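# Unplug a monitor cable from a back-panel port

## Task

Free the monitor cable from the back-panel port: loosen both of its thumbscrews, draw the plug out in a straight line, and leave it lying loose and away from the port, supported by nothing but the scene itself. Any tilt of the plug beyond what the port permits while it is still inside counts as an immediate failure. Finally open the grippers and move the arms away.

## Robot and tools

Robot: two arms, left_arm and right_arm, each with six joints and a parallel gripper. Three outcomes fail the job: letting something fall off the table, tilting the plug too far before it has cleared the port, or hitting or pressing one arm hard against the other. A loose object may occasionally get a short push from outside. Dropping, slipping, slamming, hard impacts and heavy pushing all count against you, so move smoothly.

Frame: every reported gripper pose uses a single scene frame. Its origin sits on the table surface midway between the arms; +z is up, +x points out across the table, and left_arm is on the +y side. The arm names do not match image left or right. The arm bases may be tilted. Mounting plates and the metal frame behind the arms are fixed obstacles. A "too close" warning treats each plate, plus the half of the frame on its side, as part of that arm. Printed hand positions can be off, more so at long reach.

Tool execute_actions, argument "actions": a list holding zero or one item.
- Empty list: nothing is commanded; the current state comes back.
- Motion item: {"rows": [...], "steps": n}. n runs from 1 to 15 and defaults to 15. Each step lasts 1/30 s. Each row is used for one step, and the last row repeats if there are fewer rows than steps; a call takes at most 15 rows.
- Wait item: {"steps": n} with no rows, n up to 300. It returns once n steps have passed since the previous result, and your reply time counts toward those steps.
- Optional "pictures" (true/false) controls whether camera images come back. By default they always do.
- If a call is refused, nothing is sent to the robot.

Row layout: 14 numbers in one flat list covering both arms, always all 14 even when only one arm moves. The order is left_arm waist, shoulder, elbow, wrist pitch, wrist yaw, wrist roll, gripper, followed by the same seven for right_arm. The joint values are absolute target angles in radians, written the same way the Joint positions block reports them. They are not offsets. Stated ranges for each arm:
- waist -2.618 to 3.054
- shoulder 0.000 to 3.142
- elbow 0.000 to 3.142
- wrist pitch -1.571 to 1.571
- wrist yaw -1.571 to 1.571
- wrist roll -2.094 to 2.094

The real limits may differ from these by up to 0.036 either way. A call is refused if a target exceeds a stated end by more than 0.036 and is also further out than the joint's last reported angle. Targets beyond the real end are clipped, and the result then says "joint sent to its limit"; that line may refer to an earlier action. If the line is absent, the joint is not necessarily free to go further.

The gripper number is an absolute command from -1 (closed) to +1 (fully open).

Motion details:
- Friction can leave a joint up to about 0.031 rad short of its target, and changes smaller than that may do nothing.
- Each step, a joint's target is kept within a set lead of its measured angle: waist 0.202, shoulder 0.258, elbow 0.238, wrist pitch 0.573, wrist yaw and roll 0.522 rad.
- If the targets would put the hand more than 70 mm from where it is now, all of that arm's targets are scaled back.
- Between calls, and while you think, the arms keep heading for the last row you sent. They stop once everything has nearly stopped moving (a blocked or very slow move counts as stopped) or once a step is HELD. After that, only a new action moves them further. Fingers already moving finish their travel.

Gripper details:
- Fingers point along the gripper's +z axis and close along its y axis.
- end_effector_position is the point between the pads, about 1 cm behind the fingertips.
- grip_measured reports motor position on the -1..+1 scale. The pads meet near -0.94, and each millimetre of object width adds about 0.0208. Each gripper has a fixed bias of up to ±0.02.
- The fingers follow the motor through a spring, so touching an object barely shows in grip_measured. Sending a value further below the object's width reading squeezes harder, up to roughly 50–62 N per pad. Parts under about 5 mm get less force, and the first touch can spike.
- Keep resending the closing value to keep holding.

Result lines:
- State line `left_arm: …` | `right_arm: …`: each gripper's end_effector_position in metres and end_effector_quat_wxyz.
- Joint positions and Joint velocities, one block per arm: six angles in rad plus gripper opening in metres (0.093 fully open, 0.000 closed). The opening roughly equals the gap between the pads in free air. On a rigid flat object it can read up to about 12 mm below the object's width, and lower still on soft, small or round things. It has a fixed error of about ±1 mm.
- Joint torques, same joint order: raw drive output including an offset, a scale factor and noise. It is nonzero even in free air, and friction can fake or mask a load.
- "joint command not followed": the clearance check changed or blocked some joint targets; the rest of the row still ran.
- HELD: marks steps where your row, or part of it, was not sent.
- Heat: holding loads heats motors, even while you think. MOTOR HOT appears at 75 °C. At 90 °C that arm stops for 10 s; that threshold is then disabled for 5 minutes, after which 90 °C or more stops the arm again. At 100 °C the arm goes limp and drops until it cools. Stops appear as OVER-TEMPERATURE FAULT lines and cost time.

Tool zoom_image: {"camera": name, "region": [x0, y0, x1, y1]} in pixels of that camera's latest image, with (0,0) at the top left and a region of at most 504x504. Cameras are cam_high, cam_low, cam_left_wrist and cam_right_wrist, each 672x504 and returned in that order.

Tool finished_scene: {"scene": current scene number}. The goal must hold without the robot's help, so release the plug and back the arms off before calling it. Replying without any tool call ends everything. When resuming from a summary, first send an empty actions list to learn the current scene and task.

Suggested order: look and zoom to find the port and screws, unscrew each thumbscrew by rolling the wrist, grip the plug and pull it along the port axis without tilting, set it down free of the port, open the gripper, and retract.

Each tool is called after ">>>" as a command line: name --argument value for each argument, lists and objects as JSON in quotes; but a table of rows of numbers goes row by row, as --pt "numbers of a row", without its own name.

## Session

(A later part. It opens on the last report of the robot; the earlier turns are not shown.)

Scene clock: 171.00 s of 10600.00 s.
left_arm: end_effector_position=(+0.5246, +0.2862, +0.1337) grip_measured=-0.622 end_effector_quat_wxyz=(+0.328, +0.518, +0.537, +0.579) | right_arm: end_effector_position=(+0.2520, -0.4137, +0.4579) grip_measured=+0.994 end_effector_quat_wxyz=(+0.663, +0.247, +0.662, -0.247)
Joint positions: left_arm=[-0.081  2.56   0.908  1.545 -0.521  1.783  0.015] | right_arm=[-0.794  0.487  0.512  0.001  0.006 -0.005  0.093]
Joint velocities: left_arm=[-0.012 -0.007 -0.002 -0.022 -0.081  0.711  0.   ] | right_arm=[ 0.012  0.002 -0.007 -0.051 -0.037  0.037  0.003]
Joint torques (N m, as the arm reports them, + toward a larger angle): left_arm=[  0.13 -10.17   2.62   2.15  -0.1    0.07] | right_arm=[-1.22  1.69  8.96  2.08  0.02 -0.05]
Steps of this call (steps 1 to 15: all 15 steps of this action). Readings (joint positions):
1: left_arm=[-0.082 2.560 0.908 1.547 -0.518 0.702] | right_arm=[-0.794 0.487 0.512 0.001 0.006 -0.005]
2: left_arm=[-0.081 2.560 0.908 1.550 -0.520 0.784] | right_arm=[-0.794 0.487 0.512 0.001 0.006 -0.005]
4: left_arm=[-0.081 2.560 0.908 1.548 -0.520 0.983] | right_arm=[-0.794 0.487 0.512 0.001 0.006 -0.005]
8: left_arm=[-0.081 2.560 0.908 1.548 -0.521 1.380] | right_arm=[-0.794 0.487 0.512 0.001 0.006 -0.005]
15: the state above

12 strokes done; ten more.

>>> execute_actions --actions '[{"rows":[[-0.078,2.565,0.9,1.54,-0.53,1.9,-0.88,-0.8,0.5,0.5,0,0,0,1],[-0.078,2.565,0.9,1.54,-0.53,0.55,-0.88,-0.8,0.5,0.5,0,0,0,1]]}]' --pictures false

>>> execute_actions --actions '[{"rows":[[-0.078,2.565,0.9,1.54,-0.53,0.68,-0.62,-0.8,0.5,0.5,0,0,0,1],[-0.078,2.565,0.9,1.54,-0.53,2.02,-0.62,-0.8,0.5,0.5,0,0,0,1]]}]' --pictures false

>>> execute_actions --actions '[{"rows":[[-0.078,2.565,0.9,1.54,-0.53,1.9,-0.88,-0.8,0.5,0.5,0,0,0,1],[-0.078,2.565,0.9,1.54,-0.53,0.55,-0.88,-0.8,0.5,0.5,0,0,0,1]]}]' --pictures false

>>> execute_actions --actions '[{"rows":[[-0.078,2.565,0.9,1.54,-0.53,0.68,-0.62,-0.8,0.5,0.5,0,0,0,1],[-0.078,2.565,0.9,1.54,-0.53,2.02,-0.62,-0.8,0.5,0.5,0,0,0,1]]}]' --pictures false

>>> execute_actions --actions '[{"rows":[[-0.078,2.565,0.9,1.54,-0.53,1.9,-0.88,-0.8,0.5,0.5,0,0,0,1],[-0.078,2.565,0.9,1.54,-0.53,0.55,-0.88,-0.8,0.5,0.5,0,0,0,1]]}]' --pictures false

>>> execute_actions --actions '[{"rows":[[-0.078,2.565,0.9,1.54,-0.53,0.68,-0.62,-0.8,0.5,0.5,0,0,0,1],[-0.078,2.565,0.9,1.54,-0.53,2.02,-0.62,-0.8,0.5,0.5,0,0,0,1]]}]' --pictures false

>>> execute_actions --actions '[{"rows":[[-0.078,2.565,0.9,1.54,-0.53,1.9,-0.88,-0.8,0.5,0.5,0,0,0,1],[-0.078,2.565,0.9,1.54,-0.53,0.55,-0.88,-0.8,0.5,0.5,0,0,0,1]]}]' --pictures false

>>> execute_actions --actions '[{"rows":[[-0.078,2.565,0.9,1.54,-0.53,0.68,-0.62,-0.8,0.5,0.5,0,0,0,1],[-0.078,2.565,0.9,1.54,-0.53,2.02,-0.62,-0.8,0.5,0.5,0,0,0,1]]}]' --pictures false

>>> execute_actions --actions '[{"rows":[[-0.078,2.565,0.9,1.54,-0.53,1.9,-0.88,-0.8,0.5,0.5,0,0,0,1],[-0.078,2.565,0.9,1.54,-0.53,0.55,-0.88,-0.8,0.5,0.5,0,0,0,1]]}]' --pictures false

>>> execute_actions --actions '[{"rows":[[-0.078,2.565,0.9,1.54,-0.53,0.68,-0.62,-0.8,0.5,0.5,0,0,0,1],[-0.078,2.565,0.9,1.54,-0.53,2.02,-0.62,-0.8,0.5,0.5,0,0,0,1]]}]' --pictures false

>>> execute_actions --actions '[{"rows":[[-0.078,2.565,0.9,1.54,-0.53,1.9,-0.88,-0.8,0.5,0.5,0,0,0,1],[-0.078,2.565,0.9,1.54,-0.53,0.55,-0.88,-0.8,0.5,0.5,0,0,0,1]]}]' --pictures false

>>> execute_actions --actions '[{"rows":[[-0.078,2.565,0.9,1.54,-0.53,0.68,-0.62,-0.8,0.5,0.5,0,0,0,1],[-0.078,2.565,0.9,1.54,-0.53,2.02,-0.62,-0.8,0.5,0.5,0,0,0,1]]}]' --pictures false

>>> execute_actions --actions '[{"rows":[[-0.078,2.565,0.9,1.54,-0.53,1.9,-0.88,-0.8,0.5,0.5,0,0,0,1],[-0.078,2.565,0.9,1.54,-0.53,0.55,-0.88,-0.8,0.5,0.5,0,0,0,1]]}]' --pictures false

>>> execute_actions --actions '[{"rows":[[-0.078,2.565,0.9,1.54,-0.53,0.68,-0.62,-0.8,0.5,0.5,0,0,0,1],[-0.078,2.565,0.9,1.54,-0.53,2.02,-0.62,-0.8,0.5,0.5,0,0,0,1]]}]' --pictures false

>>> execute_actions --actions '[{"rows":[[-0.078,2.565,0.9,1.54,-0.53,1.9,-0.88,-0.8,0.5,0.5,0,0,0,1],[-0.078,2.565,0.9,1.54,-0.53,0.55,-0.88,-0.8,0.5,0.5,0,0,0,1]]}]' --pictures false

>>> execute_actions --actions '[{"rows":[[-0.078,2.565,0.9,1.54,-0.53,0.68,-0.62,-0.8,0.5,0.5,0,0,0,1],[-0.078,2.565,0.9,1.54,-0.53,2.02,-0.62,-0.8,0.5,0.5,0,0,0,1]]}]' --pictures false

>>> execute_actions --actions '[{"rows":[[-0.078,2.565,0.9,1.54,-0.53,1.9,-0.88,-0.8,0.5,0.5,0,0,0,1],[-0.078,2.565,0.9,1.54,-0.53,0.55,-0.88,-0.8,0.5,0.5,0,0,0,1]]}]' --pictures false

>>> execute_actions --actions '[{"rows":[[-0.078,2.565,0.9,1.54,-0.53,0.68,-0.62,-0.8,0.5,0.5,0,0,0,1],[-0.078,2.565,0.9,1.54,-0.53,2.02,-0.62,-0.8,0.5,0.5,0,0,0,1]]}]' --pictures false

>>> execute_actions --actions '[{"rows":[[-0.078,2.565,0.9,1.54,-0.53,1.9,-0.88,-0.8,0.5,0.5,0,0,0,1],[-0.078,2.565,0.9,1.54,-0.53,0.55,-0.88,-0.8,0.5,0.5,0,0,0,1]]}]' --pictures false

>>> execute_actions --actions '[{"rows":[[-0.078,2.565,0.9,1.54,-0.53,0.68,-0.62,-0.8,0.5,0.5,0,0,0,1],[-0.078,2.565,0.9,1.54,-0.53,1.5,-0.62,-0.8,0.5,0.5,0,0,0,1]]}]'

>>> zoom_image --camera "cam_left_wrist" --region '[220,264,460,504]'

Scene clock: 206.00 s of 10600.00 s.
left_arm: end_effector_position=(+0.5249, +0.2850, +0.1334) grip_measured=-0.870 end_effector_quat_wxyz=(+0.579, +0.174, +0.726, +0.328) | right_arm: end_effector_position=(+0.2520, -0.4137, +0.4579) grip_measured=+0.994 end_effector_quat_wxyz=(+0.663, +0.247, +0.662, -0.247)
Joint positions: left_arm=[-0.081  2.56   0.908  1.545 -0.514  0.712  0.003] | right_arm=[-0.794  0.487  0.512  0.001  0.006 -0.005  0.093]
Joint velocities: left_arm=[ 0.002 -0.002  0.017  0.007 -0.051 -0.974 -0.   ] | right_arm=[ 0.007 -0.017 -0.012 -0.095  0.007  0.007  0.001]
Joint torques (N m, as the arm reports them, + toward a larger angle): left_arm=[  0.22 -10.04   2.75   2.14  -0.11  -0.26] | right_arm=[-0.82  1.62  8.85  2.1   0.07 -0.02]
Steps of this call (steps 1 to 30: the robot went on to your last target; steps 31 to 90: nothing new was sent; then 31.50 s passed at rest; steps 91 to 105: all 15 steps of this action). Readings (joint positions):
91: left_arm=[-0.081 2.560 0.908 1.540 -0.521 1.888] | right_arm=[-0.794 0.487 0.512 0.001 0.006 -0.005]
92: left_arm=[-0.081 2.560 0.908 1.540 -0.521 1.805] | right_arm=[-0.794 0.487 0.512 0.001 0.006 -0.005]
94: left_arm=[-0.081 2.560 0.908 1.541 -0.520 1.605] | right_arm=[-0.794 0.487 0.512 0.001 0.006 -0.005]
98: left_arm=[-0.081 2.560 0.908 1.540 -0.514 1.207] | right_arm=[-0.794 0.487 0.512 0.001 0.006 -0.005]
105: the state above

Scene clock: 206.50 s of 10600.00 s.
left_arm: end_effector_position=(+0.5246, +0.2862, +0.1334) grip_measured=-0.622 end_effector_quat_wxyz=(+0.303, +0.541, +0.514, +0.592) | right_arm: end_effector_position=(+0.2520, -0.4137, +0.4579) grip_measured=+0.994 end_effector_quat_wxyz=(+0.663, +0.247, +0.662, -0.247)
Joint positions: left_arm=[-0.081  2.56   0.908  1.544 -0.521  1.869  0.015] | right_arm=[-0.794  0.487  0.512  0.001  0.006 -0.005  0.093]
Joint velocities: left_arm=[ 0.017  0.007  0.007 -0.081 -0.007  0.989 -0.   ] | right_arm=[ 0.007 -0.002 -0.002  0.066 -0.007 -0.066  0.001]
Joint torques (N m, as the arm reports them, + toward a larger angle): left_arm=[  0.33 -10.22   2.7    2.17  -0.09   0.06] | right_arm=[-0.97  1.63  9.13  2.13  0.04 -0.03]
Steps of this call (steps 1 to 15: all 15 steps of this action). Readings (joint positions):
1: left_arm=[-0.081 2.560 0.908 1.547 -0.516 0.704] | right_arm=[-0.794 0.487 0.512 0.001 0.006 -0.005]
2: left_arm=[-0.081 2.560 0.908 1.550 -0.519 0.785] | right_arm=[-0.794 0.487 0.512 0.001 0.006 -0.005]
4: left_arm=[-0.081 2.560 0.908 1.548 -0.519 0.985] | right_arm=[-0.794 0.487 0.512 0.001 0.006 -0.005]
8: left_arm=[-0.081 2.560 0.908 1.547 -0.521 1.382] | right_arm=[-0.794 0.487 0.512 0.001 0.006 -0.005]
15: the state above

Scene clock: 207.00 s of 10600.00 s.
left_arm: end_effector_position=(+0.5249, +0.2850, +0.1334) grip_measured=-0.870 end_effector_quat_wxyz=(+0.579, +0.173, +0.726, +0.327) | right_arm: end_effector_position=(+0.2520, -0.4137, +0.4579) grip_measured=+0.994 end_effector_quat_wxyz=(+0.663, +0.247, +0.662, -0.247)
Joint positions: left_arm=[-0.081  2.56   0.908  1.544 -0.514  0.709  0.003] | right_arm=[-0.794  0.487  0.512  0.001  0.006 -0.005  0.093]
Joint velocities: left_arm=[-0.017 -0.002 -0.007  0.081 -0.066 -0.886 -0.001] | right_arm=[ 0.002 -0.002 -0.012  0.007  0.051 -0.022  0.001]
Joint torques (N m, as the arm reports them, + toward a larger angle): left_arm=[  0.32 -10.22   2.54   2.16  -0.17  -0.24] | right_arm=[-0.78  1.6   8.83  2.12  0.04  0.02]
Steps of this call (steps 1 to 15: all 15 steps of this action). Readings (joint positions):
1: left_arm=[-0.081 2.560 0.908 1.543 -0.521 1.878] | right_arm=[-0.794 0.487 0.512 0.001 0.006 -0.005]
2: left_arm=[-0.081 2.560 0.908 1.541 -0.521 1.796] | right_arm=[-0.794 0.487 0.512 0.001 0.006 -0.005]
4: left_arm=[-0.081 2.560 0.908 1.542 -0.520 1.596] | right_arm=[-0.794 0.487 0.512 0.001 0.006 -0.005]
8: left_arm=[-0.081 2.560 0.908 1.540 -0.515 1.198] | right_arm=[-0.794 0.487 0.512 0.001 0.006 -0.005]
15: the state above

Scene clock: 207.50 s of 10600.00 s.
left_arm: end_effector_position=(+0.5246, +0.2861, +0.1334) grip_measured=-0.622 end_effector_quat_wxyz=(+0.303, +0.541, +0.514, +0.592) | right_arm: end_effector_position=(+0.2520, -0.4137, +0.4579) grip_measured=+0.994 end_effector_quat_wxyz=(+0.663, +0.247, +0.662, -0.247)
Joint positions: left_arm=[-0.081  2.56   0.908  1.544 -0.52   1.868  0.015] | right_arm=[-0.794  0.487  0.512  0.001  0.006 -0.005  0.093]
Joint velocities: left_arm=[-0.017  0.007 -0.007  0.022  0.007  0.945 -0.   ] | right_arm=[-0.012 -0.002 -0.002  0.051 -0.022 -0.037  0.001]
Joint torques (N m, as the arm reports them, + toward a larger angle): left_arm=[  0.37 -10.13   2.71   2.18  -0.12   0.07] | right_arm=[-0.86  1.71  9.14  2.09  0.04  0.  ]
Steps of this call (steps 1 to 15: all 15 steps of this action). Readings (joint positions):
1: left_arm=[-0.081 2.560 0.908 1.546 -0.516 0.701] | right_arm=[-0.794 0.487 0.512 0.001 0.006 -0.005]
2: left_arm=[-0.081 2.560 0.908 1.550 -0.518 0.782] | right_arm=[-0.794 0.487 0.512 0.001 0.006 -0.005]
4: left_arm=[-0.081 2.560 0.908 1.548 -0.519 0.982] | right_arm=[-0.794 0.487 0.512 0.001 0.006 -0.005]
8: left_arm=[-0.081 2.560 0.908 1.547 -0.520 1.379] | right_arm=[-0.794 0.487 0.512 0.001 0.006 -0.005]
15: the state above

Scene clock: 208.00 s of 10600.00 s.
left_arm: end_effector_position=(+0.5250, +0.2849, +0.1333) grip_measured=-0.870 end_effector_quat_wxyz=(+0.579, +0.173, +0.726, +0.327) | right_arm: end_effector_position=(+0.2520, -0.4137, +0.4579) grip_measured=+0.994 end_effector_quat_wxyz=(+0.663, +0.247, +0.662, -0.247)
Joint positions: left_arm=[-0.081  2.56   0.908  1.544 -0.513  0.708  0.003] | right_arm=[-0.794  0.487  0.512  0.001  0.006 -0.005  0.093]
Joint velocities: left_arm=[-0.012 -0.007 -0.002  0.007 -0.051 -0.901  0.   ] | right_arm=[ 0.002 -0.007 -0.002 -0.037  0.081 -0.022 -0.   ]
Joint torques (N m, as the arm reports them, + toward a larger angle): left_arm=[  0.14 -10.06   2.78   2.15  -0.2   -0.25] | right_arm=[-1.04  1.62  9.02  2.13  0.09 -0.04]
Steps of this call (steps 1 to 15: all 15 steps of this action). Readings (joint positions):
1: left_arm=[-0.081 2.560 0.908 1.543 -0.521 1.877] | right_arm=[-0.794 0.487 0.512 0.001 0.006 -0.005]
2: left_arm=[-0.081 2.560 0.908 1.541 -0.521 1.795] | right_arm=[-0.794 0.487 0.512 0.001 0.006 -0.005]
4: left_arm=[-0.081 2.560 0.908 1.542 -0.520 1.595] | right_arm=[-0.794 0.487 0.512 0.001 0.006 -0.005]
8: left_arm=[-0.081 2.560 0.908 1.540 -0.515 1.197] | right_arm=[-0.794 0.487 0.512 0.001 0.006 -0.005]
15: the state above

Scene clock: 208.50 s of 10600.00 s.
left_arm: end_effector_position=(+0.5246, +0.2863, +0.1335) grip_measured=-0.622 end_effector_quat_wxyz=(+0.303, +0.541, +0.514, +0.592) | right_arm: end_effector_position=(+0.2520, -0.4137, +0.4579) grip_measured=+0.994 end_effector_quat_wxyz=(+0.663, +0.247, +0.662, -0.247)
Joint positions: left_arm=[-0.081  2.56   0.908  1.545 -0.52   1.868  0.015] | right_arm=[-0.794  0.487  0.512  0.001  0.006 -0.005  0.093]
Joint velocities: left_arm=[-0.007  0.002  0.007 -0.007 -0.037  1.004  0.001] | right_arm=[ 0.012  0.012 -0.012 -0.007 -0.037 -0.022 -0.   ]
Joint torques (N m, as the arm reports them, + toward a larger angle): left_arm=[  0.12 -10.21   2.59   2.17  -0.11   0.06] | right_arm=[-0.86  1.78  9.06  2.16  0.04 -0.03]
Steps of this call (steps 1 to 15: all 15 steps of this action). Readings (joint positions):
1: left_arm=[-0.081 2.560 0.908 1.546 -0.515 0.700] | right_arm=[-0.794 0.487 0.512 0.001 0.006 -0.005]
2: left_arm=[-0.081 2.560 0.908 1.550 -0.518 0.782] | right_arm=[-0.794 0.487 0.512 0.001 0.006 -0.005]
4: left_arm=[-0.081 2.560 0.908 1.548 -0.519 0.982] | right_arm=[-0.794 0.487 0.512 0.001 0.006 -0.005]
8: left_arm=[-0.081 2.560 0.908 1.547 -0.520 1.379] | right_arm=[-0.794 0.487 0.512 0.001 0.006 -0.005]
15: the state above

Scene clock: 209.00 s of 10600.00 s.
left_arm: end_effector_position=(+0.5250, +0.2851, +0.1333) grip_measured=-0.870 end_effector_quat_wxyz=(+0.579, +0.173, +0.726, +0.327) | right_arm: end_effector_position=(+0.2520, -0.4137, +0.4579) grip_measured=+0.994 end_effector_quat_wxyz=(+0.663, +0.247, +0.662, -0.247)
Joint positions: left_arm=[-0.081  2.56   0.908  1.544 -0.513  0.708  0.003] | right_arm=[-0.794  0.487  0.512  0.001  0.006 -0.005  0.093]
Joint velocities: left_arm=[-0.007 -0.012 -0.017  0.007 -0.11  -0.916  0.   ] | right_arm=[-0.002 -0.012 -0.007  0.037 -0.022  0.022  0.   ]
Joint torques (N m, as the arm reports them, + toward a larger angle): left_arm=[  0.07 -10.07   2.73   2.11  -0.15  -0.26] | right_arm=[-0.72  1.68  8.93  2.13  0.08  0.02]
Steps of this call (steps 1 to 15: all 15 steps of this action). Readings (joint positions):
1: left_arm=[-0.081 2.560 0.908 1.543 -0.520 1.877] | right_arm=[-0.794 0.487 0.512 0.001 0.006 -0.005]
2: left_arm=[-0.081 2.560 0.908 1.542 -0.520 1.795] | right_arm=[-0.794 0.487 0.512 0.001 0.006 -0.005]
4: left_arm=[-0.081 2.560 0.908 1.542 -0.520 1.595] | right_arm=[-0.794 0.487 0.512 0.001 0.006 -0.005]
8: left_arm=[-0.081 2.560 0.908 1.541 -0.514 1.198] | right_arm=[-0.794 0.487 0.512 0.001 0.006 -0.005]
15: the state above

Scene clock: 209.50 s of 10600.00 s.
left_arm: end_effector_position=(+0.5247, +0.2862, +0.1336) grip_measured=-0.622 end_effector_quat_wxyz=(+0.303, +0.541, +0.514, +0.592) | right_arm: end_effector_position=(+0.2520, -0.4137, +0.4579) grip_measured=+0.994 end_effector_quat_wxyz=(+0.663, +0.247, +0.662, -0.247)
Joint positions: left_arm=[-0.081  2.56   0.908  1.545 -0.52   1.868  0.015] | right_arm=[-0.794  0.487  0.512  0.001  0.006 -0.005  0.093]
Joint velocities: left_arm=[-0.002 -0.002 -0.002  0.022  0.037  0.93  -0.   ] | right_arm=[-0.007  0.022 -0.002  0.007 -0.007 -0.007  0.   ]
Joint torques (N m, as the arm reports them, + toward a larger angle): left_arm=[  0.14 -10.11   2.69   2.16  -0.1    0.07] | right_arm=[-0.75  1.64  8.98  2.03  0.02 -0.01]
Steps of this call (steps 1 to 15: all 15 steps of this action). Readings (joint positions):
1: left_arm=[-0.081 2.560 0.908 1.546 -0.514 0.700] | right_arm=[-0.794 0.487 0.512 0.001 0.006 -0.005]
2: left_arm=[-0.081 2.560 0.908 1.550 -0.517 0.782] | right_arm=[-0.794 0.487 0.512 0.001 0.006 -0.005]
4: left_arm=[-0.081 2.560 0.908 1.548 -0.519 0.982] | right_arm=[-0.794 0.487 0.512 0.001 0.006 -0.005]
8: left_arm=[-0.081 2.560 0.908 1.547 -0.520 1.379] | right_arm=[-0.794 0.487 0.512 0.001 0.006 -0.005]
15: the state above

Scene clock: 210.00 s of 10600.00 s.
left_arm: end_effector_position=(+0.5250, +0.2849, +0.1333) grip_measured=-0.869 end_effector_quat_wxyz=(+0.580, +0.174, +0.726, +0.326) | right_arm: end_effector_position=(+0.2520, -0.4137, +0.4579) grip_measured=+0.994 end_effector_quat_wxyz=(+0.663, +0.247, +0.662, -0.247)
Joint positions: left_arm=[-0.081  2.56   0.908  1.544 -0.512  0.708  0.003] | right_arm=[-0.794  0.487  0.512  0.001  0.006 -0.005  0.093]
Joint velocities: left_arm=[ 0.002 -0.017  0.007  0.007  0.007 -0.945  0.   ] | right_arm=[-0.002  0.002 -0.022 -0.037  0.037 -0.066  0.001]
Joint torques (N m, as the arm reports them, + toward a larger angle): left_arm=[ 0.17 -9.98  2.77  2.16 -0.19 -0.25] | right_arm=[-1.01  1.67  9.18  2.07  0.13  0.  ]
Steps of this call (steps 1 to 15: all 15 steps of this action). Readings (joint positions):
1: left_arm=[-0.081 2.560 0.908 1.544 -0.520 1.877] | right_arm=[-0.794 0.487 0.512 0.001 0.006 -0.005]
2: left_arm=[-0.081 2.560 0.908 1.542 -0.520 1.795] | right_arm=[-0.794 0.487 0.512 0.001 0.006 -0.005]
4: left_arm=[-0.081 2.560 0.908 1.542 -0.520 1.595] | right_arm=[-0.794 0.487 0.512 0.001 0.006 -0.005]
8: left_arm=[-0.081 2.560 0.908 1.541 -0.514 1.198] | right_arm=[-0.794 0.487 0.512 0.001 0.006 -0.005]
15: the state above

Scene clock: 210.50 s of 10600.00 s.
left_arm: end_effector_position=(+0.5247, +0.2864, +0.1337) grip_measured=-0.622 end_effector_quat_wxyz=(+0.303, +0.541, +0.514, +0.593) | right_arm: end_effector_position=(+0.2520, -0.4137, +0.4579) grip_measured=+0.994 end_effector_quat_wxyz=(+0.663, +0.247, +0.662, -0.247)
Joint positions: left_arm=[-0.081  2.56   0.908  1.546 -0.52   1.869  0.015] | right_arm=[-0.794  0.487  0.512  0.001  0.006 -0.005  0.093]
Joint velocities: left_arm=[-0.002  0.002 -0.007 -0.125 -0.022  0.989 -0.   ] | right_arm=[-0.017 -0.002  0.002 -0.022 -0.007 -0.037  0.   ]
Joint torques (N m, as the arm reports them, + toward a larger angle): left_arm=[ -0.01 -10.05   2.63   2.19  -0.15   0.08] | right_arm=[-0.86  1.66  8.81  2.16  0.03  0.03]
Steps of this call (steps 1 to 15: all 15 steps of this action). Readings (joint positions):
1: left_arm=[-0.081 2.560 0.908 1.546 -0.514 0.700] | right_arm=[-0.794 0.487 0.512 0.001 0.006 -0.005]
2: left_arm=[-0.081 2.560 0.908 1.550 -0.517 0.782] | right_arm=[-0.794 0.487 0.512 0.001 0.006 -0.005]
4: left_arm=[-0.081 2.560 0.908 1.548 -0.518 0.982] | right_arm=[-0.794 0.487 0.512 0.001 0.006 -0.005]
8: left_arm=[-0.081 2.560 0.908 1.547 -0.520 1.379] | right_arm=[-0.794 0.487 0.512 0.001 0.006 -0.005]
15: the state above

Scene clock: 211.00 s of 10600.00 s.
left_arm: end_effector_position=(+0.5251, +0.2851, +0.1333) grip_measured=-0.869 end_effector_quat_wxyz=(+0.580, +0.173, +0.726, +0.326) | right_arm: end_effector_position=(+0.2520, -0.4137, +0.4579) grip_measured=+0.994 end_effector_quat_wxyz=(+0.663, +0.247, +0.662, -0.247)
Joint positions: left_arm=[-0.081  2.56   0.908  1.544 -0.512  0.708  0.003] | right_arm=[-0.794  0.487  0.512  0.001  0.006 -0.005  0.093]
Joint velocities: left_arm=[-0.007 -0.007  0.012  0.007 -0.066 -0.93   0.   ] | right_arm=[-0.012  0.012  0.007  0.007 -0.022 -0.007 -0.001]
Joint torques (N m, as the arm reports them, + toward a larger angle): left_arm=[  0.21 -10.23   2.52   2.16  -0.24  -0.23] | right_arm=[-0.91  1.79  9.05  2.15 -0.01  0.01]
Steps of this call (steps 1 to 15: all 15 steps of this action). Readings (joint positions):
1: left_arm=[-0.081 2.560 0.908 1.545 -0.520 1.878] | right_arm=[-0.794 0.487 0.512 0.001 0.006 -0.005]
2: left_arm=[-0.081 2.560 0.908 1.543 -0.520 1.796] | right_arm=[-0.794 0.487 0.512 0.001 0.006 -0.005]
4: left_arm=[-0.081 2.560 0.908 1.543 -0.520 1.595] | right_arm=[-0.794 0.487 0.512 0.001 0.006 -0.005]
8: left_arm=[-0.081 2.560 0.908 1.542 -0.514 1.198] | right_arm=[-0.794 0.487 0.512 0.001 0.006 -0.005]
15: the state above

Scene clock: 211.50 s of 10600.00 s.
left_arm: end_effector_position=(+0.5247, +0.2867, +0.1338) grip_measured=-0.622 end_effector_quat_wxyz=(+0.303, +0.540, +0.514, +0.593) | right_arm: end_effector_position=(+0.2520, -0.4137, +0.4579) grip_measured=+0.994 end_effector_quat_wxyz=(+0.663, +0.247, +0.662, -0.247)
Joint positions: left_arm=[-0.08   2.56   0.908  1.546 -0.52   1.869  0.015] | right_arm=[-0.794  0.487  0.512  0.001  0.006 -0.005  0.093]
Joint velocities: left_arm=[ 0.007 -0.002  0.002  0.007 -0.022  0.93  -0.001] | right_arm=[-0.017 -0.017  0.002 -0.095  0.007 -0.037 -0.001]
Joint torques (N m, as the arm reports them, + toward a larger angle): left_arm=[  0.07 -10.18   2.67   2.16  -0.11   0.08] | right_arm=[-0.78  1.72  8.84  2.16  0.09 -0.02]
Steps of this call (steps 1 to 15: all 15 steps of this action). Readings (joint positions):
1: left_arm=[-0.081 2.560 0.908 1.546 -0.513 0.700] | right_arm=[-0.794 0.487 0.512 0.001 0.006 -0.005]
2: left_arm=[-0.080 2.560 0.908 1.549 -0.517 0.782] | right_arm=[-0.794 0.487 0.512 0.001 0.006 -0.005]
4: left_arm=[-0.080 2.560 0.908 1.547 -0.518 0.981] | right_arm=[-0.794 0.487 0.512 0.001 0.006 -0.005]
8: left_arm=[-0.080 2.560 0.908 1.547 -0.520 1.378] | right_arm=[-0.794 0.487 0.512 0.001 0.006 -0.005]
15: the state above

Scene clock: 212.00 s of 10600.00 s.
left_arm: end_effector_position=(+0.5249, +0.2856, +0.1329) grip_measured=-0.869 end_effector_quat_wxyz=(+0.579, +0.172, +0.727, +0.327) | right_arm: end_effector_position=(+0.2520, -0.4137, +0.4579) grip_measured=+0.994 end_effector_quat_wxyz=(+0.663, +0.247, +0.662, -0.247)
Joint positions: left_arm=[-0.08   2.56   0.908  1.542 -0.514  0.706  0.003] | right_arm=[-0.794  0.487  0.512  0.001  0.006 -0.005  0.093]
Joint velocities: left_arm=[ 0.012 -0.002  0.012  0.037  0.11  -0.945  0.001] | right_arm=[-0.012 -0.007 -0.017  0.051 -0.037 -0.066  0.001]
Joint torques (N m, as the arm reports them, + toward a larger angle): left_arm=[ -0.08 -10.22   2.6    2.13  -0.18  -0.17] | right_arm=[-0.9   1.56  8.87  2.13  0.06 -0.05]
Steps of this call (steps 1 to 15: all 15 steps of this action). Readings (joint positions):
1: left_arm=[-0.080 2.560 0.908 1.545 -0.521 1.878] | right_arm=[-0.794 0.487 0.512 0.001 0.006 -0.005]
2: left_arm=[-0.080 2.560 0.908 1.544 -0.521 1.796] | right_arm=[-0.794 0.487 0.512 0.001 0.006 -0.005]
4: left_arm=[-0.080 2.560 0.908 1.544 -0.520 1.595] | right_arm=[-0.794 0.487 0.512 0.001 0.006 -0.005]
8: left_arm=[-0.080 2.560 0.908 1.541 -0.514 1.198] | right_arm=[-0.794 0.487 0.512 0.001 0.006 -0.005]
15: the state above

Scene clock: 212.50 s of 10600.00 s.
left_arm: end_effector_position=(+0.5246, +0.2868, +0.1334) grip_measured=-0.622 end_effector_quat_wxyz=(+0.303, +0.541, +0.515, +0.592) | right_arm: end_effector_position=(+0.2520, -0.4137, +0.4579) grip_measured=+0.994 end_effector_quat_wxyz=(+0.663, +0.247, +0.662, -0.247)
Joint positions: left_arm=[-0.08   2.56   0.908  1.544 -0.521  1.868  0.015] | right_arm=[-0.794  0.487  0.512  0.001  0.006 -0.005  0.093]
Joint velocities: left_arm=[-0.012 -0.012 -0.017 -0.022  0.022  0.96  -0.   ] | right_arm=[-0.002 -0.027  0.002 -0.007  0.037  0.007  0.   ]
Joint torques (N m, as the arm reports them, + toward a larger angle): left_arm=[  0.18 -10.09   2.64   2.13  -0.11   0.09] | right_arm=[-0.92  1.62  9.    2.12  0.03 -0.01]
Steps of this call (steps 1 to 15: all 15 steps of this action). Readings (joint positions):
1: left_arm=[-0.080 2.560 0.908 1.543 -0.515 0.698] | right_arm=[-0.794 0.487 0.512 0.001 0.006 -0.005]
2: left_arm=[-0.080 2.560 0.908 1.544 -0.517 0.780] | right_arm=[-0.794 0.487 0.512 0.001 0.006 -0.005]
4: left_arm=[-0.080 2.560 0.908 1.544 -0.519 0.979] | right_arm=[-0.794 0.487 0.512 0.001 0.006 -0.005]
8: left_arm=[-0.080 2.560 0.908 1.544 -0.520 1.376] | right_arm=[-0.794 0.487 0.512 0.001 0.006 -0.005]
15: the state above

Scene clock: 213.00 s of 10600.00 s.
left_arm: end_effector_position=(+0.5249, +0.2856, +0.1329) grip_measured=-0.869 end_effector_quat_wxyz=(+0.579, +0.172, +0.727, +0.326) | right_arm: end_effector_position=(+0.2520, -0.4137, +0.4579) grip_measured=+0.994 end_effector_quat_wxyz=(+0.663, +0.247, +0.662, -0.247)
Joint positions: left_arm=[-0.08   2.56   0.908  1.542 -0.514  0.705  0.003] | right_arm=[-0.794  0.487  0.512  0.001  0.006 -0.005  0.093]
Joint velocities: left_arm=[ 0.002 -0.002 -0.017 -0.007 -0.037 -0.916  0.   ] | right_arm=[-0.012 -0.012 -0.002  0.007  0.022 -0.022 -0.   ]
Joint torques (N m, as the arm reports them, + toward a larger angle): left_arm=[  0.18 -10.17   2.74   2.2   -0.18  -0.19] | right_arm=[-0.97  1.78  9.09  2.08  0.06  0.03]
Steps of this call (steps 1 to 15: all 15 steps of this action). Readings (joint positions):
1: left_arm=[-0.080 2.560 0.908 1.543 -0.521 1.877] | right_arm=[-0.794 0.487 0.512 0.001 0.006 -0.005]
2: left_arm=[-0.080 2.560 0.908 1.543 -0.522 1.795] | right_arm=[-0.794 0.487 0.512 0.001 0.006 -0.005]
4: left_arm=[-0.080 2.560 0.908 1.543 -0.521 1.595] | right_arm=[-0.794 0.487 0.512 0.001 0.006 -0.005]
8: left_arm=[-0.080 2.560 0.908 1.540 -0.514 1.197] | right_arm=[-0.794 0.487 0.512 0.001 0.006 -0.005]
15: the state above

Scene clock: 213.50 s of 10600.00 s.
left_arm: end_effector_position=(+0.5246, +0.2868, +0.1330) grip_measured=-0.622 end_effector_quat_wxyz=(+0.302, +0.541, +0.515, +0.592) | right_arm: end_effector_position=(+0.2520, -0.4137, +0.4579) grip_measured=+0.994 end_effector_quat_wxyz=(+0.663, +0.247, +0.662, -0.247)
Joint positions: left_arm=[-0.08   2.56   0.908  1.542 -0.521  1.868  0.015] | right_arm=[-0.794  0.487  0.512  0.001  0.006 -0.005  0.093]
Joint velocities: left_arm=[-0.007 -0.002 -0.002 -0.051 -0.037  0.945 -0.   ] | right_arm=[-0.017 -0.002 -0.007  0.007 -0.007 -0.051 -0.001]
Joint torques (N m, as the arm reports them, + toward a larger angle): left_arm=[  0.1  -10.15   2.63   2.21  -0.09   0.05] | right_arm=[-1.05  1.61  9.23  2.11  0.    0.02]
Steps of this call (steps 1 to 15: all 15 steps of this action). Readings (joint positions):
1: left_arm=[-0.080 2.560 0.908 1.543 -0.515 0.697] | right_arm=[-0.794 0.487 0.512 0.001 0.006 -0.005]
2: left_arm=[-0.080 2.560 0.908 1.544 -0.517 0.779] | right_arm=[-0.794 0.487 0.512 0.001 0.006 -0.005]
4: left_arm=[-0.080 2.560 0.908 1.544 -0.519 0.979] | right_arm=[-0.794 0.487 0.512 0.001 0.006 -0.005]
8: left_arm=[-0.080 2.560 0.908 1.544 -0.520 1.376] | right_arm=[-0.794 0.487 0.512 0.001 0.006 -0.005]
15: the state above

Scene clock: 214.00 s of 10600.00 s.
left_arm: end_effector_position=(+0.5251, +0.2850, +0.1332) grip_measured=-0.869 end_effector_quat_wxyz=(+0.580, +0.172, +0.727, +0.325) | right_arm: end_effector_position=(+0.2520, -0.4137, +0.4579) grip_measured=+0.994 end_effector_quat_wxyz=(+0.663, +0.247, +0.662, -0.247)
Joint positions: left_arm=[-0.08   2.56   0.908  1.544 -0.51   0.704  0.003] | right_arm=[-0.794  0.487  0.512  0.001  0.006 -0.005  0.093]
Joint velocities: left_arm=[ 0.007 -0.017 -0.007  0.022 -0.125 -0.974 -0.   ] | right_arm=[-0.012 -0.007 -0.007  0.066 -0.081 -0.051  0.   ]
Joint torques (N m, as the arm reports them, + toward a larger angle): left_arm=[ 0.1  -9.91  2.85  2.19 -0.15 -0.15] | right_arm=[-0.76  1.6   8.96  2.13  0.07  0.  ]
Steps of this call (steps 1 to 15: all 15 steps of this action). Readings (joint positions):
1: left_arm=[-0.080 2.560 0.908 1.542 -0.521 1.877] | right_arm=[-0.794 0.487 0.512 0.001 0.006 -0.005]
2: left_arm=[-0.080 2.560 0.908 1.543 -0.521 1.795] | right_arm=[-0.794 0.487 0.512 0.001 0.006 -0.005]
4: left_arm=[-0.080 2.560 0.908 1.547 -0.519 1.595] | right_arm=[-0.794 0.487 0.512 0.001 0.006 -0.005]
8: left_arm=[-0.080 2.560 0.908 1.544 -0.514 1.196] | right_arm=[-0.794 0.487 0.512 0.001 0.006 -0.005]
15: the state above

Scene clock: 214.50 s of 10600.00 s.
left_arm: end_effector_position=(+0.5246, +0.2868, +0.1331) grip_measured=-0.622 end_effector_quat_wxyz=(+0.303, +0.541, +0.515, +0.592) | right_arm: end_effector_position=(+0.2520, -0.4137, +0.4579) grip_measured=+0.994 end_effector_quat_wxyz=(+0.663, +0.247, +0.662, -0.247)
Joint positions: left_arm=[-0.08   2.56   0.908  1.543 -0.521  1.868  0.015] | right_arm=[-0.794  0.487  0.512  0.001  0.006 -0.005  0.093]
Joint velocities: left_arm=[-0.007 -0.007 -0.007  0.007  0.022  0.916 -0.   ] | right_arm=[ 0.007  0.007 -0.002 -0.081 -0.051 -0.022  0.   ]
Joint torques (N m, as the arm reports them, + toward a larger angle): left_arm=[  0.13 -10.15   2.74   2.18  -0.14   0.06] | right_arm=[-0.91  1.71  8.84  2.08  0.05  0.  ]
Steps of this call (steps 1 to 15: all 15 steps of this action). Readings (joint positions):
1: left_arm=[-0.080 2.560 0.908 1.545 -0.512 0.697] | right_arm=[-0.794 0.487 0.512 0.001 0.006 -0.005]
2: left_arm=[-0.080 2.560 0.908 1.546 -0.515 0.778] | right_arm=[-0.794 0.487 0.512 0.001 0.006 -0.005]
4: left_arm=[-0.080 2.560 0.908 1.546 -0.517 0.978] | right_arm=[-0.794 0.487 0.512 0.001 0.006 -0.005]
8: left_arm=[-0.080 2.560 0.908 1.545 -0.519 1.375] | right_arm=[-0.794 0.487 0.512 0.001 0.006 -0.005]
15: the state above

Scene clock: 215.00 s of 10600.00 s.
left_arm: end_effector_position=(+0.5252, +0.2847, +0.1331) grip_measured=-0.869 end_effector_quat_wxyz=(+0.581, +0.173, +0.727, +0.324) | right_arm: end_effector_position=(+0.2520, -0.4137, +0.4579) grip_measured=+0.994 end_effector_quat_wxyz=(+0.663, +0.247, +0.662, -0.247)
Joint positions: left_arm=[-0.08   2.56   0.908  1.543 -0.508  0.704  0.003] | right_arm=[-0.794  0.487  0.512  0.001  0.006 -0.005  0.093]
Joint velocities: left_arm=[-0.012 -0.022  0.017  0.051 -0.095 -0.872 -0.   ] | right_arm=[-0.007 -0.012 -0.002  0.007 -0.051  0.007 -0.   ]
Joint torques (N m, as the arm reports them, + toward a larger angle): left_arm=[  0.03 -10.08   2.74   2.16  -0.27  -0.16] | right_arm=[-0.89  1.73  8.99  2.1   0.06 -0.01]
Steps of this call (steps 1 to 15: all 15 steps of this action). Readings (joint positions):
1: left_arm=[-0.080 2.560 0.908 1.542 -0.521 1.877] | right_arm=[-0.794 0.487 0.512 0.001 0.006 -0.005]
2: left_arm=[-0.080 2.560 0.908 1.544 -0.521 1.795] | right_arm=[-0.794 0.487 0.512 0.001 0.006 -0.005]
4: left_arm=[-0.080 2.560 0.908 1.547 -0.518 1.595] | right_arm=[-0.794 0.487 0.512 0.001 0.006 -0.005]
8: left_arm=[-0.080 2.560 0.908 1.545 -0.513 1.197] | right_arm=[-0.794 0.487 0.512 0.001 0.006 -0.005]
15: the state above

Scene clock: 215.50 s of 10600.00 s.
left_arm: end_effector_position=(+0.5247, +0.2867, +0.1336) grip_measured=-0.622 end_effector_quat_wxyz=(+0.420, +0.421, +0.616, +0.516) | right_arm: end_effector_position=(+0.2520, -0.4137, +0.4579) grip_measured=+0.994 end_effector_quat_wxyz=(+0.663, +0.247, +0.662, -0.247)
Joint positions: left_arm=[-0.08   2.56   0.908  1.545 -0.52   1.447  0.015] | right_arm=[-0.794  0.487  0.512  0.001  0.006 -0.005  0.093]
Joint velocities: left_arm=[-0.002 -0.007 -0.002  0.022  0.007  0.286  0.001] | right_arm=[-0.012 -0.007  0.002  0.022 -0.037  0.007  0.001]
Joint torques (N m, as the arm reports them, + toward a larger angle): left_arm=[  0.22 -10.17   2.78   2.18  -0.11   0.11] | right_arm=[-0.91  1.46  9.01  2.09  0.05  0.02]
Steps of this call (steps 1 to 15: all 15 steps of this action). Readings (joint positions):
1: left_arm=[-0.080 2.560 0.908 1.545 -0.510 0.696] | right_arm=[-0.794 0.487 0.512 0.001 0.006 -0.005]
2: left_arm=[-0.080 2.560 0.908 1.546 -0.514 0.778] | right_arm=[-0.794 0.487 0.512 0.001 0.006 -0.005]
4: left_arm=[-0.080 2.560 0.908 1.545 -0.516 0.977] | right_arm=[-0.794 0.487 0.512 0.001 0.006 -0.005]
8: left_arm=[-0.080 2.560 0.908 1.545 -0.519 1.280] | right_arm=[-0.794 0.487 0.512 0.001 0.006 -0.005]
15: the state above

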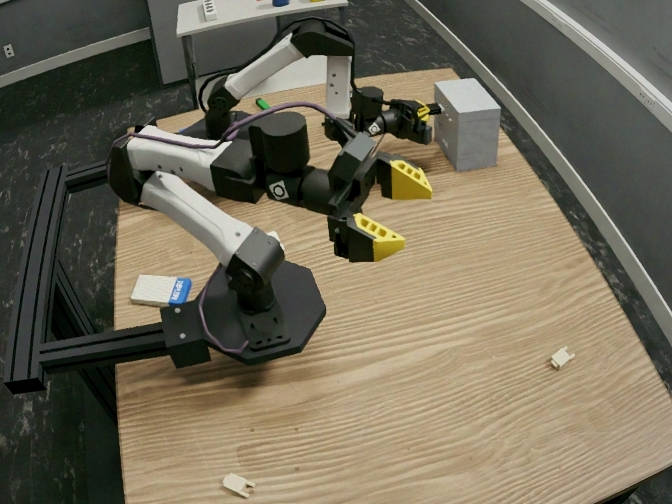

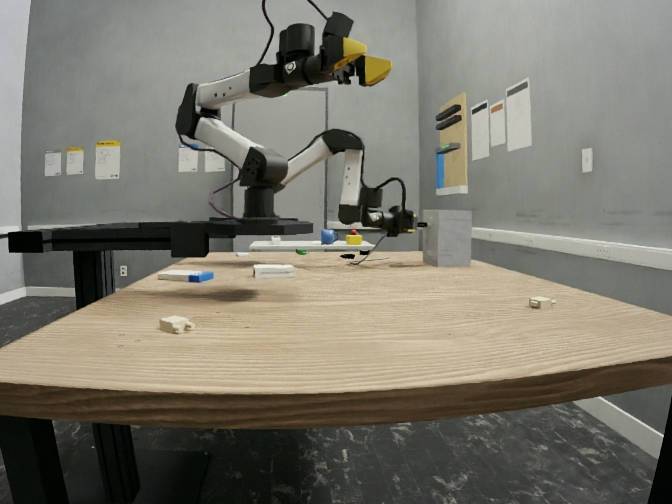

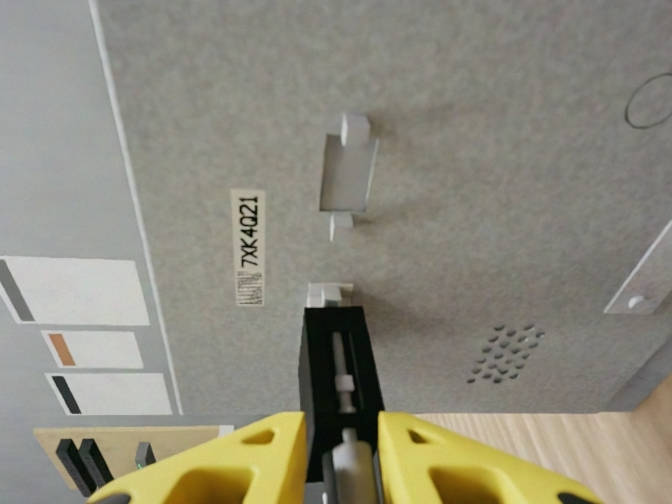

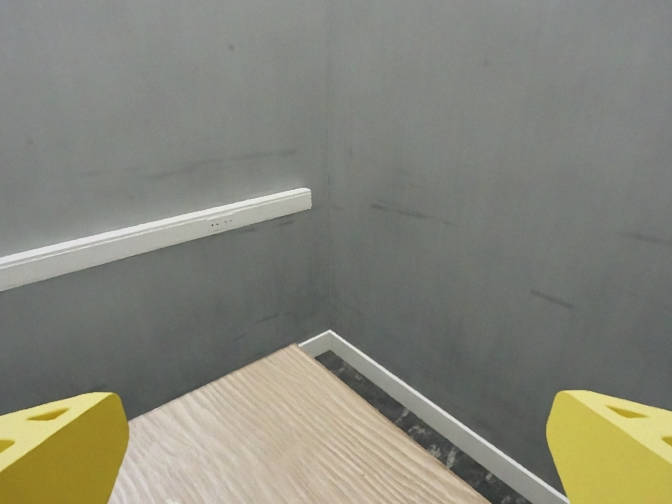

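Region (220, 264, 460, 504) of cam_left_wrist's 672x504 image, scaled by 2.100, with more detail than that image has.

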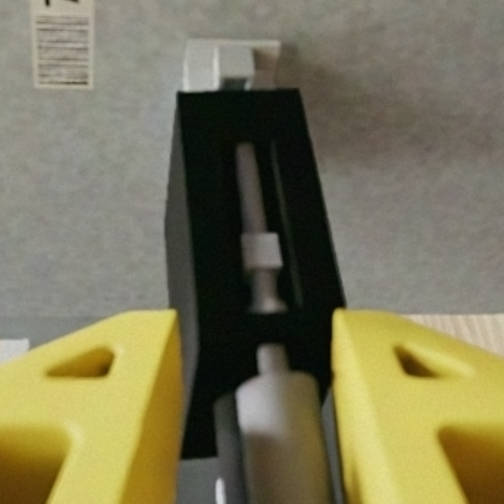

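>>> execute_actions --actions '[{"rows":[[-0.15,2.56,0.9,1.54,-0.53,1.5,-0.5,-0.8,0.5,0.5,0,0,0,1]],"steps":10}]' --pictures false

>>> execute_actions --actions '[{"rows":[[-0.15,2.1,0.7,1.15,-0.4,0.3,-0.5,-0.8,0.5,0.5,0,0,0,1]]}]' --pictures false

>>> execute_actions --actions '[{"rows":[[0.117,2.07,0.85,0.85,-0.025,-0.02,0.2,-0.8,0.5,0.5,0,0,0,1]]}]' --pictures false

>>> execute_actions --actions '[{"rows":[[0.117,2.17,0.95,0.8,-0.025,-0.02,0.2,-0.8,0.5,0.5,0,0,0,1]]}]'

Scene clock: 222.40 s of 10600.00 s.
left_arm: end_effector_position=(+0.5206, +0.2508, +0.1344) grip_measured=-0.502 end_effector_quat_wxyz=(+0.427, +0.454, +0.592, +0.511) | right_arm: end_effector_position=(+0.2520, -0.4137, +0.4579) grip_measured=+0.994 end_effector_quat_wxyz=(+0.663, +0.247, +0.662, -0.247)
Joint positions: left_arm=[-0.154  2.56   0.908  1.545 -0.527  1.491  0.021] | right_arm=[-0.794  0.487  0.512  0.001  0.006 -0.005  0.093]
Joint velocities: left_arm=[-0.002  0.007  0.007  0.007 -0.066  0.007  0.   ] | right_arm=[-0.002 -0.007 -0.002 -0.037  0.066  0.022 -0.   ]
Joint torques (N m, as the arm reports them, + toward a larger angle): left_arm=[  0.41 -10.38   2.91   2.18  -0.09   0.06] | right_arm=[-0.87  1.82  8.94  2.08  0.09 -0.02]
Steps of this call (steps 1 to 30: the robot went on to your last target; steps 31 to 90: nothing new was sent; then 3.57 s passed at rest; steps 91 to 100: all 10 steps of this action). Readings (joint positions):
91: left_arm=[-0.086 2.560 0.908 1.545 -0.525 1.491] | right_arm=[-0.794 0.487 0.512 0.001 0.006 -0.005]
92: left_arm=[-0.097 2.560 0.908 1.545 -0.529 1.491] | right_arm=[-0.794 0.487 0.512 0.001 0.006 -0.005]
94: left_arm=[-0.128 2.560 0.908 1.545 -0.529 1.491] | right_arm=[-0.794 0.487 0.512 0.001 0.006 -0.005]
98: left_arm=[-0.154 2.560 0.908 1.545 -0.527 1.491] | right_arm=[-0.794 0.487 0.512 0.001 0.006 -0.005]
100: the state above

Scene clock: 222.90 s of 10600.00 s.
left_arm: end_effector_position=(+0.4981, +0.2420, +0.2178) grip_measured=-0.502 end_effector_quat_wxyz=(+0.607, +0.133, +0.763, +0.176) | right_arm: end_effector_position=(+0.2520, -0.4137, +0.4579) grip_measured=+0.994 end_effector_quat_wxyz=(+0.663, +0.247, +0.662, -0.247)
Joint positions: left_arm=[-0.153  2.086  0.706  1.181 -0.412  0.392  0.021] | right_arm=[-0.794  0.487  0.512  0.001  0.006 -0.005  0.093]
Joint velocities: left_arm=[ 0.017  0.022 -0.012 -0.154 -0.022 -0.579  0.001] | right_arm=[ 0.012  0.007  0.017  0.007  0.022  0.022 -0.   ]
Joint torques (N m, as the arm reports them, + toward a larger angle): left_arm=[ 0.25 -7.92  4.5   2.2   0.02 -0.12] | right_arm=[-0.83  1.63  8.81  2.14  0.08  0.04]
Steps of this call (steps 1 to 15: all 15 steps of this action). Readings (joint positions):
1: left_arm=[-0.153 2.519 0.874 1.477 -0.504 1.408] | right_arm=[-0.794 0.487 0.512 0.001 0.006 -0.005]
2: left_arm=[-0.153 2.444 0.804 1.389 -0.483 1.309] | right_arm=[-0.794 0.487 0.512 0.001 0.006 -0.005]
4: left_arm=[-0.153 2.283 0.716 1.273 -0.458 1.111] | right_arm=[-0.794 0.487 0.512 0.001 0.006 -0.005]
8: left_arm=[-0.153 2.086 0.706 1.236 -0.428 0.714] | right_arm=[-0.794 0.487 0.512 0.001 0.006 -0.005]
15: the state above

Scene clock: 223.40 s of 10600.00 s.
left_arm: end_effector_position=(+0.5318, +0.3130, +0.1935) grip_measured=+0.198 end_effector_quat_wxyz=(+0.560, -0.004, +0.828, +0.003) | right_arm: end_effector_position=(+0.2520, -0.4137, +0.4579) grip_measured=+0.994 end_effector_quat_wxyz=(+0.663, +0.247, +0.662, -0.247)
Joint positions: left_arm=[ 0.121  2.077  0.841  0.872 -0.047  0.002  0.055] | right_arm=[-0.794  0.487  0.512  0.001  0.006 -0.005  0.093]
Joint velocities: left_arm=[-0.002 -0.002 -0.007 -0.066  0.168 -0.095  0.001] | right_arm=[ 0.012 -0.002 -0.012 -0.022 -0.051 -0.007 -0.001]
Joint torques (N m, as the arm reports them, + toward a larger angle): left_arm=[ -0.28 -10.17   6.74   2.16   0.03  -0.09] | right_arm=[-0.86  1.66  8.92  2.12  0.06  0.  ]
Steps of this call (steps 1 to 15: all 15 steps of this action). Readings (joint positions):
1: left_arm=[-0.129 2.085 0.725 1.131 -0.345 0.324] | right_arm=[-0.794 0.487 0.512 0.001 0.006 -0.005]
2: left_arm=[-0.084 2.086 0.762 1.064 -0.266 0.258] | right_arm=[-0.794 0.487 0.512 0.001 0.006 -0.005]
4: left_arm=[0.035 2.085 0.820 0.990 -0.174 0.160] | right_arm=[-0.794 0.487 0.512 0.001 0.006 -0.005]
8: left_arm=[0.149 2.077 0.841 0.926 -0.114 0.056] | right_arm=[-0.794 0.487 0.512 0.001 0.006 -0.005]
15: the state above

Scene clock: 223.90 s of 10600.00 s.
left_arm: end_effector_position=(+0.5466, +0.3097, +0.1712) grip_measured=+0.198 end_effector_quat_wxyz=(+0.539, -0.005, +0.843, -0.006) | right_arm: end_effector_position=(+0.2520, -0.4137, +0.4579) grip_measured=+0.994 end_effector_quat_wxyz=(+0.663, +0.247, +0.662, -0.247)
Joint positions: left_arm=[ 0.121  2.159  0.929  0.813 -0.033 -0.011  0.055] | right_arm=[-0.794  0.487  0.512  0.001  0.006 -0.005  0.093]
Joint velocities: left_arm=[ 0.007 -0.012  0.007 -0.022  0.037  0.051 -0.   ] | right_arm=[-0.007 -0.022  0.012  0.007  0.007 -0.037  0.   ]
Joint torques (N m, as the arm reports them, + toward a larger angle): left_arm=[-0.42 -9.27  7.54  2.13  0.06 -0.06] | right_arm=[-0.95  1.56  8.97  2.1   0.06  0.06]
Steps of this call (steps 1 to 15: all 15 steps of this action). Readings (joint positions):
1: left_arm=[0.121 2.087 0.855 0.863 -0.044 -0.001] | right_arm=[-0.794 0.487 0.512 0.001 0.006 -0.005]
2: left_arm=[0.121 2.110 0.886 0.854 -0.042 -0.003] | right_arm=[-0.794 0.487 0.512 0.001 0.006 -0.005]
4: left_arm=[0.121 2.145 0.925 0.843 -0.038 -0.006] | right_arm=[-0.794 0.487 0.512 0.001 0.006 -0.005]
8: left_arm=[0.121 2.159 0.929 0.819 -0.035 -0.010] | right_arm=[-0.794 0.487 0.512 0.001 0.006 -0.005]
15: the state above

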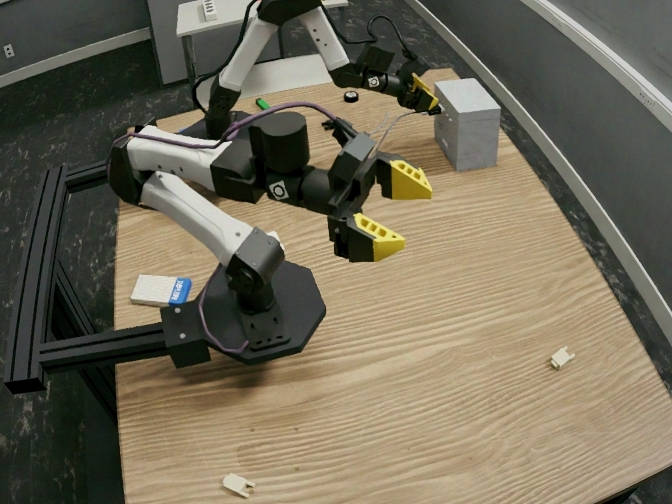

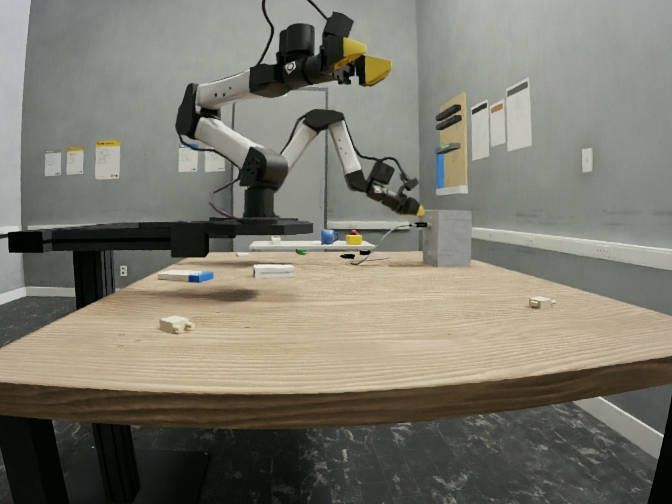

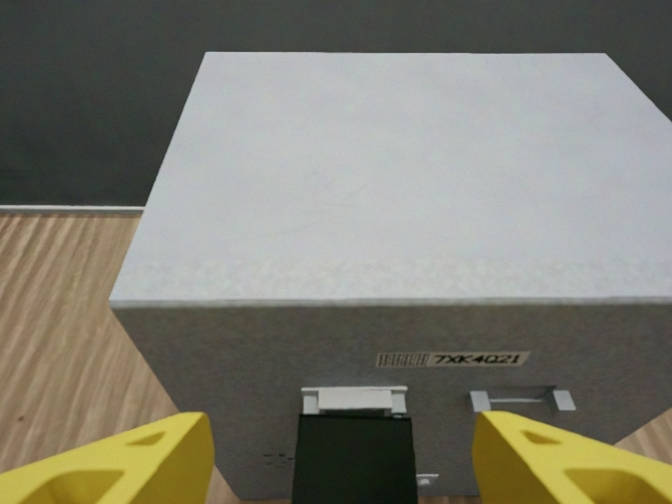

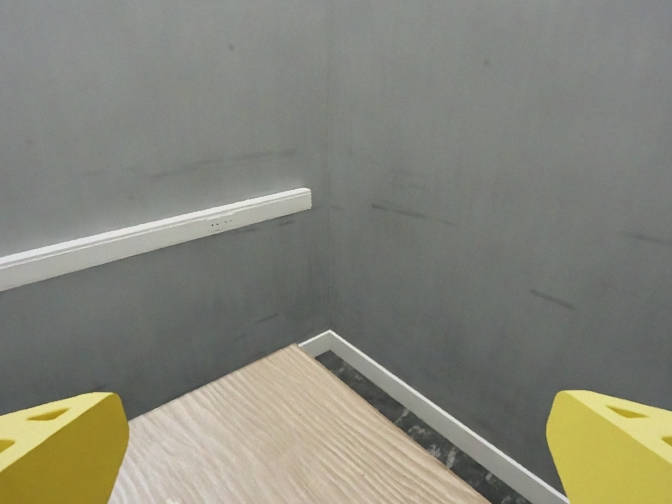

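>>> execute_actions --actions '[{"rows":[[0.107,2.2,0.955,0.86,-0.03,-0.02,0.2,-0.8,0.5,0.5,0,0,0,1],[0.107,2.22,0.96,0.89,-0.03,-0.02,0.2,-0.8,0.5,0.5,0,0,0,1],[0.107,2.24,0.96,0.915,-0.03,-0.02,0.2,-0.8,0.5,0.5,0,0,0,1],[0.107,2.26,0.96,0.915,-0.03,-0.02,0.2,-0.8,0.5,0.5,0,0,0,1],[0.107,2.28,0.96,0.915,-0.03,-0.02,0.2,-0.8,0.5,0.5,0,0,0,1]]}]'

Scene clock: 226.73 s of 10600.00 s.
left_arm: end_effector_position=(+0.5468, +0.3060, +0.1357) grip_measured=+0.198 end_effector_quat_wxyz=(+0.532, -0.003, +0.847, -0.008) | right_arm: end_effector_position=(+0.2520, -0.4137, +0.4579) grip_measured=+0.994 end_effector_quat_wxyz=(+0.663, +0.247, +0.662, -0.247)
Joint positions: left_arm=[ 0.115  2.278  0.945  0.901 -0.033 -0.012  0.055] | right_arm=[-0.794  0.487  0.512  0.001  0.006 -0.005  0.093]
Joint velocities: left_arm=[-0.007  0.002 -0.002 -0.022 -0.066 -0.066  0.001] | right_arm=[ 0.002  0.002 -0.007 -0.037  0.022 -0.007  0.   ]
Joint torques (N m, as the arm reports them, + toward a larger angle): left_arm=[ -0.77 -10.35   6.59   2.38   0.04  -0.07] | right_arm=[-0.9   1.7   8.92  2.11  0.01  0.01]
Steps of this call (steps 1 to 15: the robot went on to your last target; steps 16 to 70: nothing new was sent; steps 71 to 85: all 15 steps of this action). Readings (joint positions):
71: left_arm=[0.120 2.162 0.929 0.819 -0.033 -0.012] | right_arm=[-0.794 0.487 0.512 0.001 0.006 -0.005]
72: left_arm=[0.119 2.171 0.932 0.833 -0.033 -0.012] | right_arm=[-0.794 0.487 0.512 0.001 0.006 -0.005]
74: left_arm=[0.117 2.202 0.941 0.867 -0.033 -0.012] | right_arm=[-0.794 0.487 0.512 0.001 0.006 -0.005]
78: left_arm=[0.115 2.266 0.945 0.890 -0.033 -0.012] | right_arm=[-0.794 0.487 0.512 0.001 0.006 -0.005]
85: the state above

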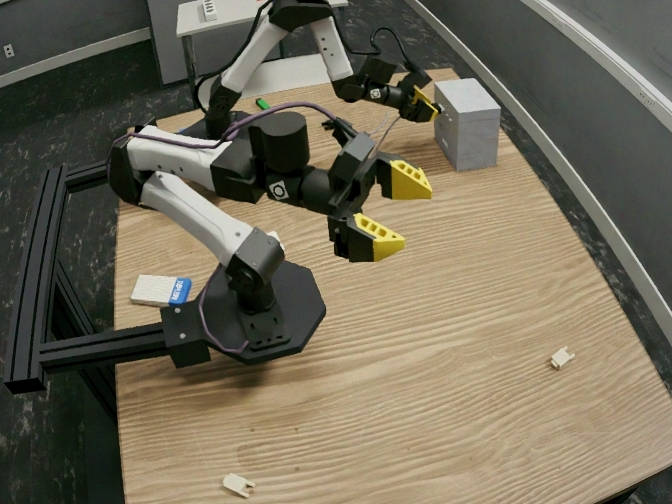

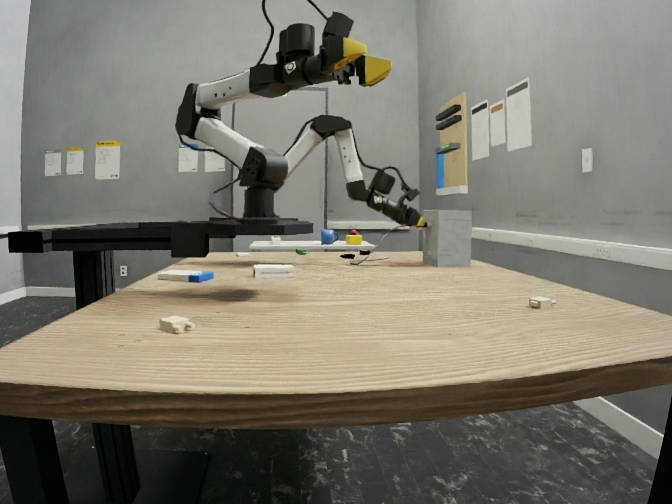

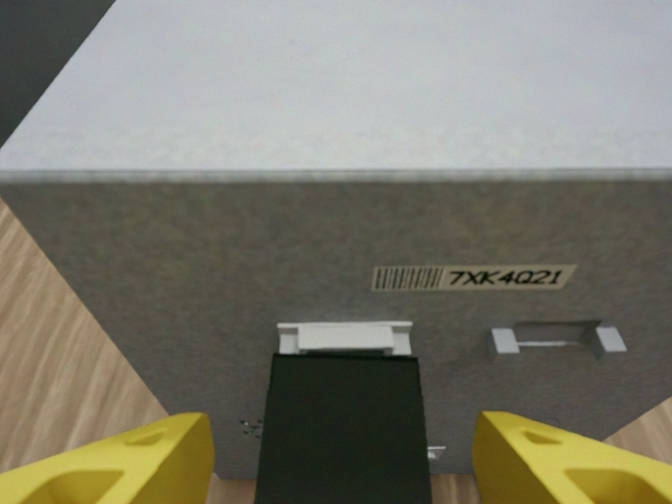

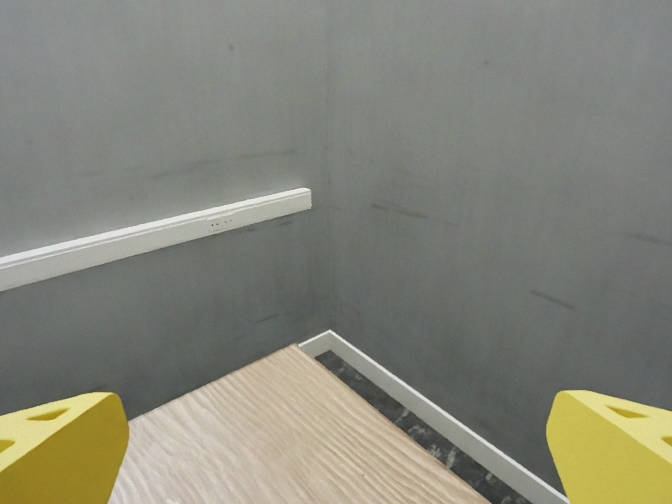

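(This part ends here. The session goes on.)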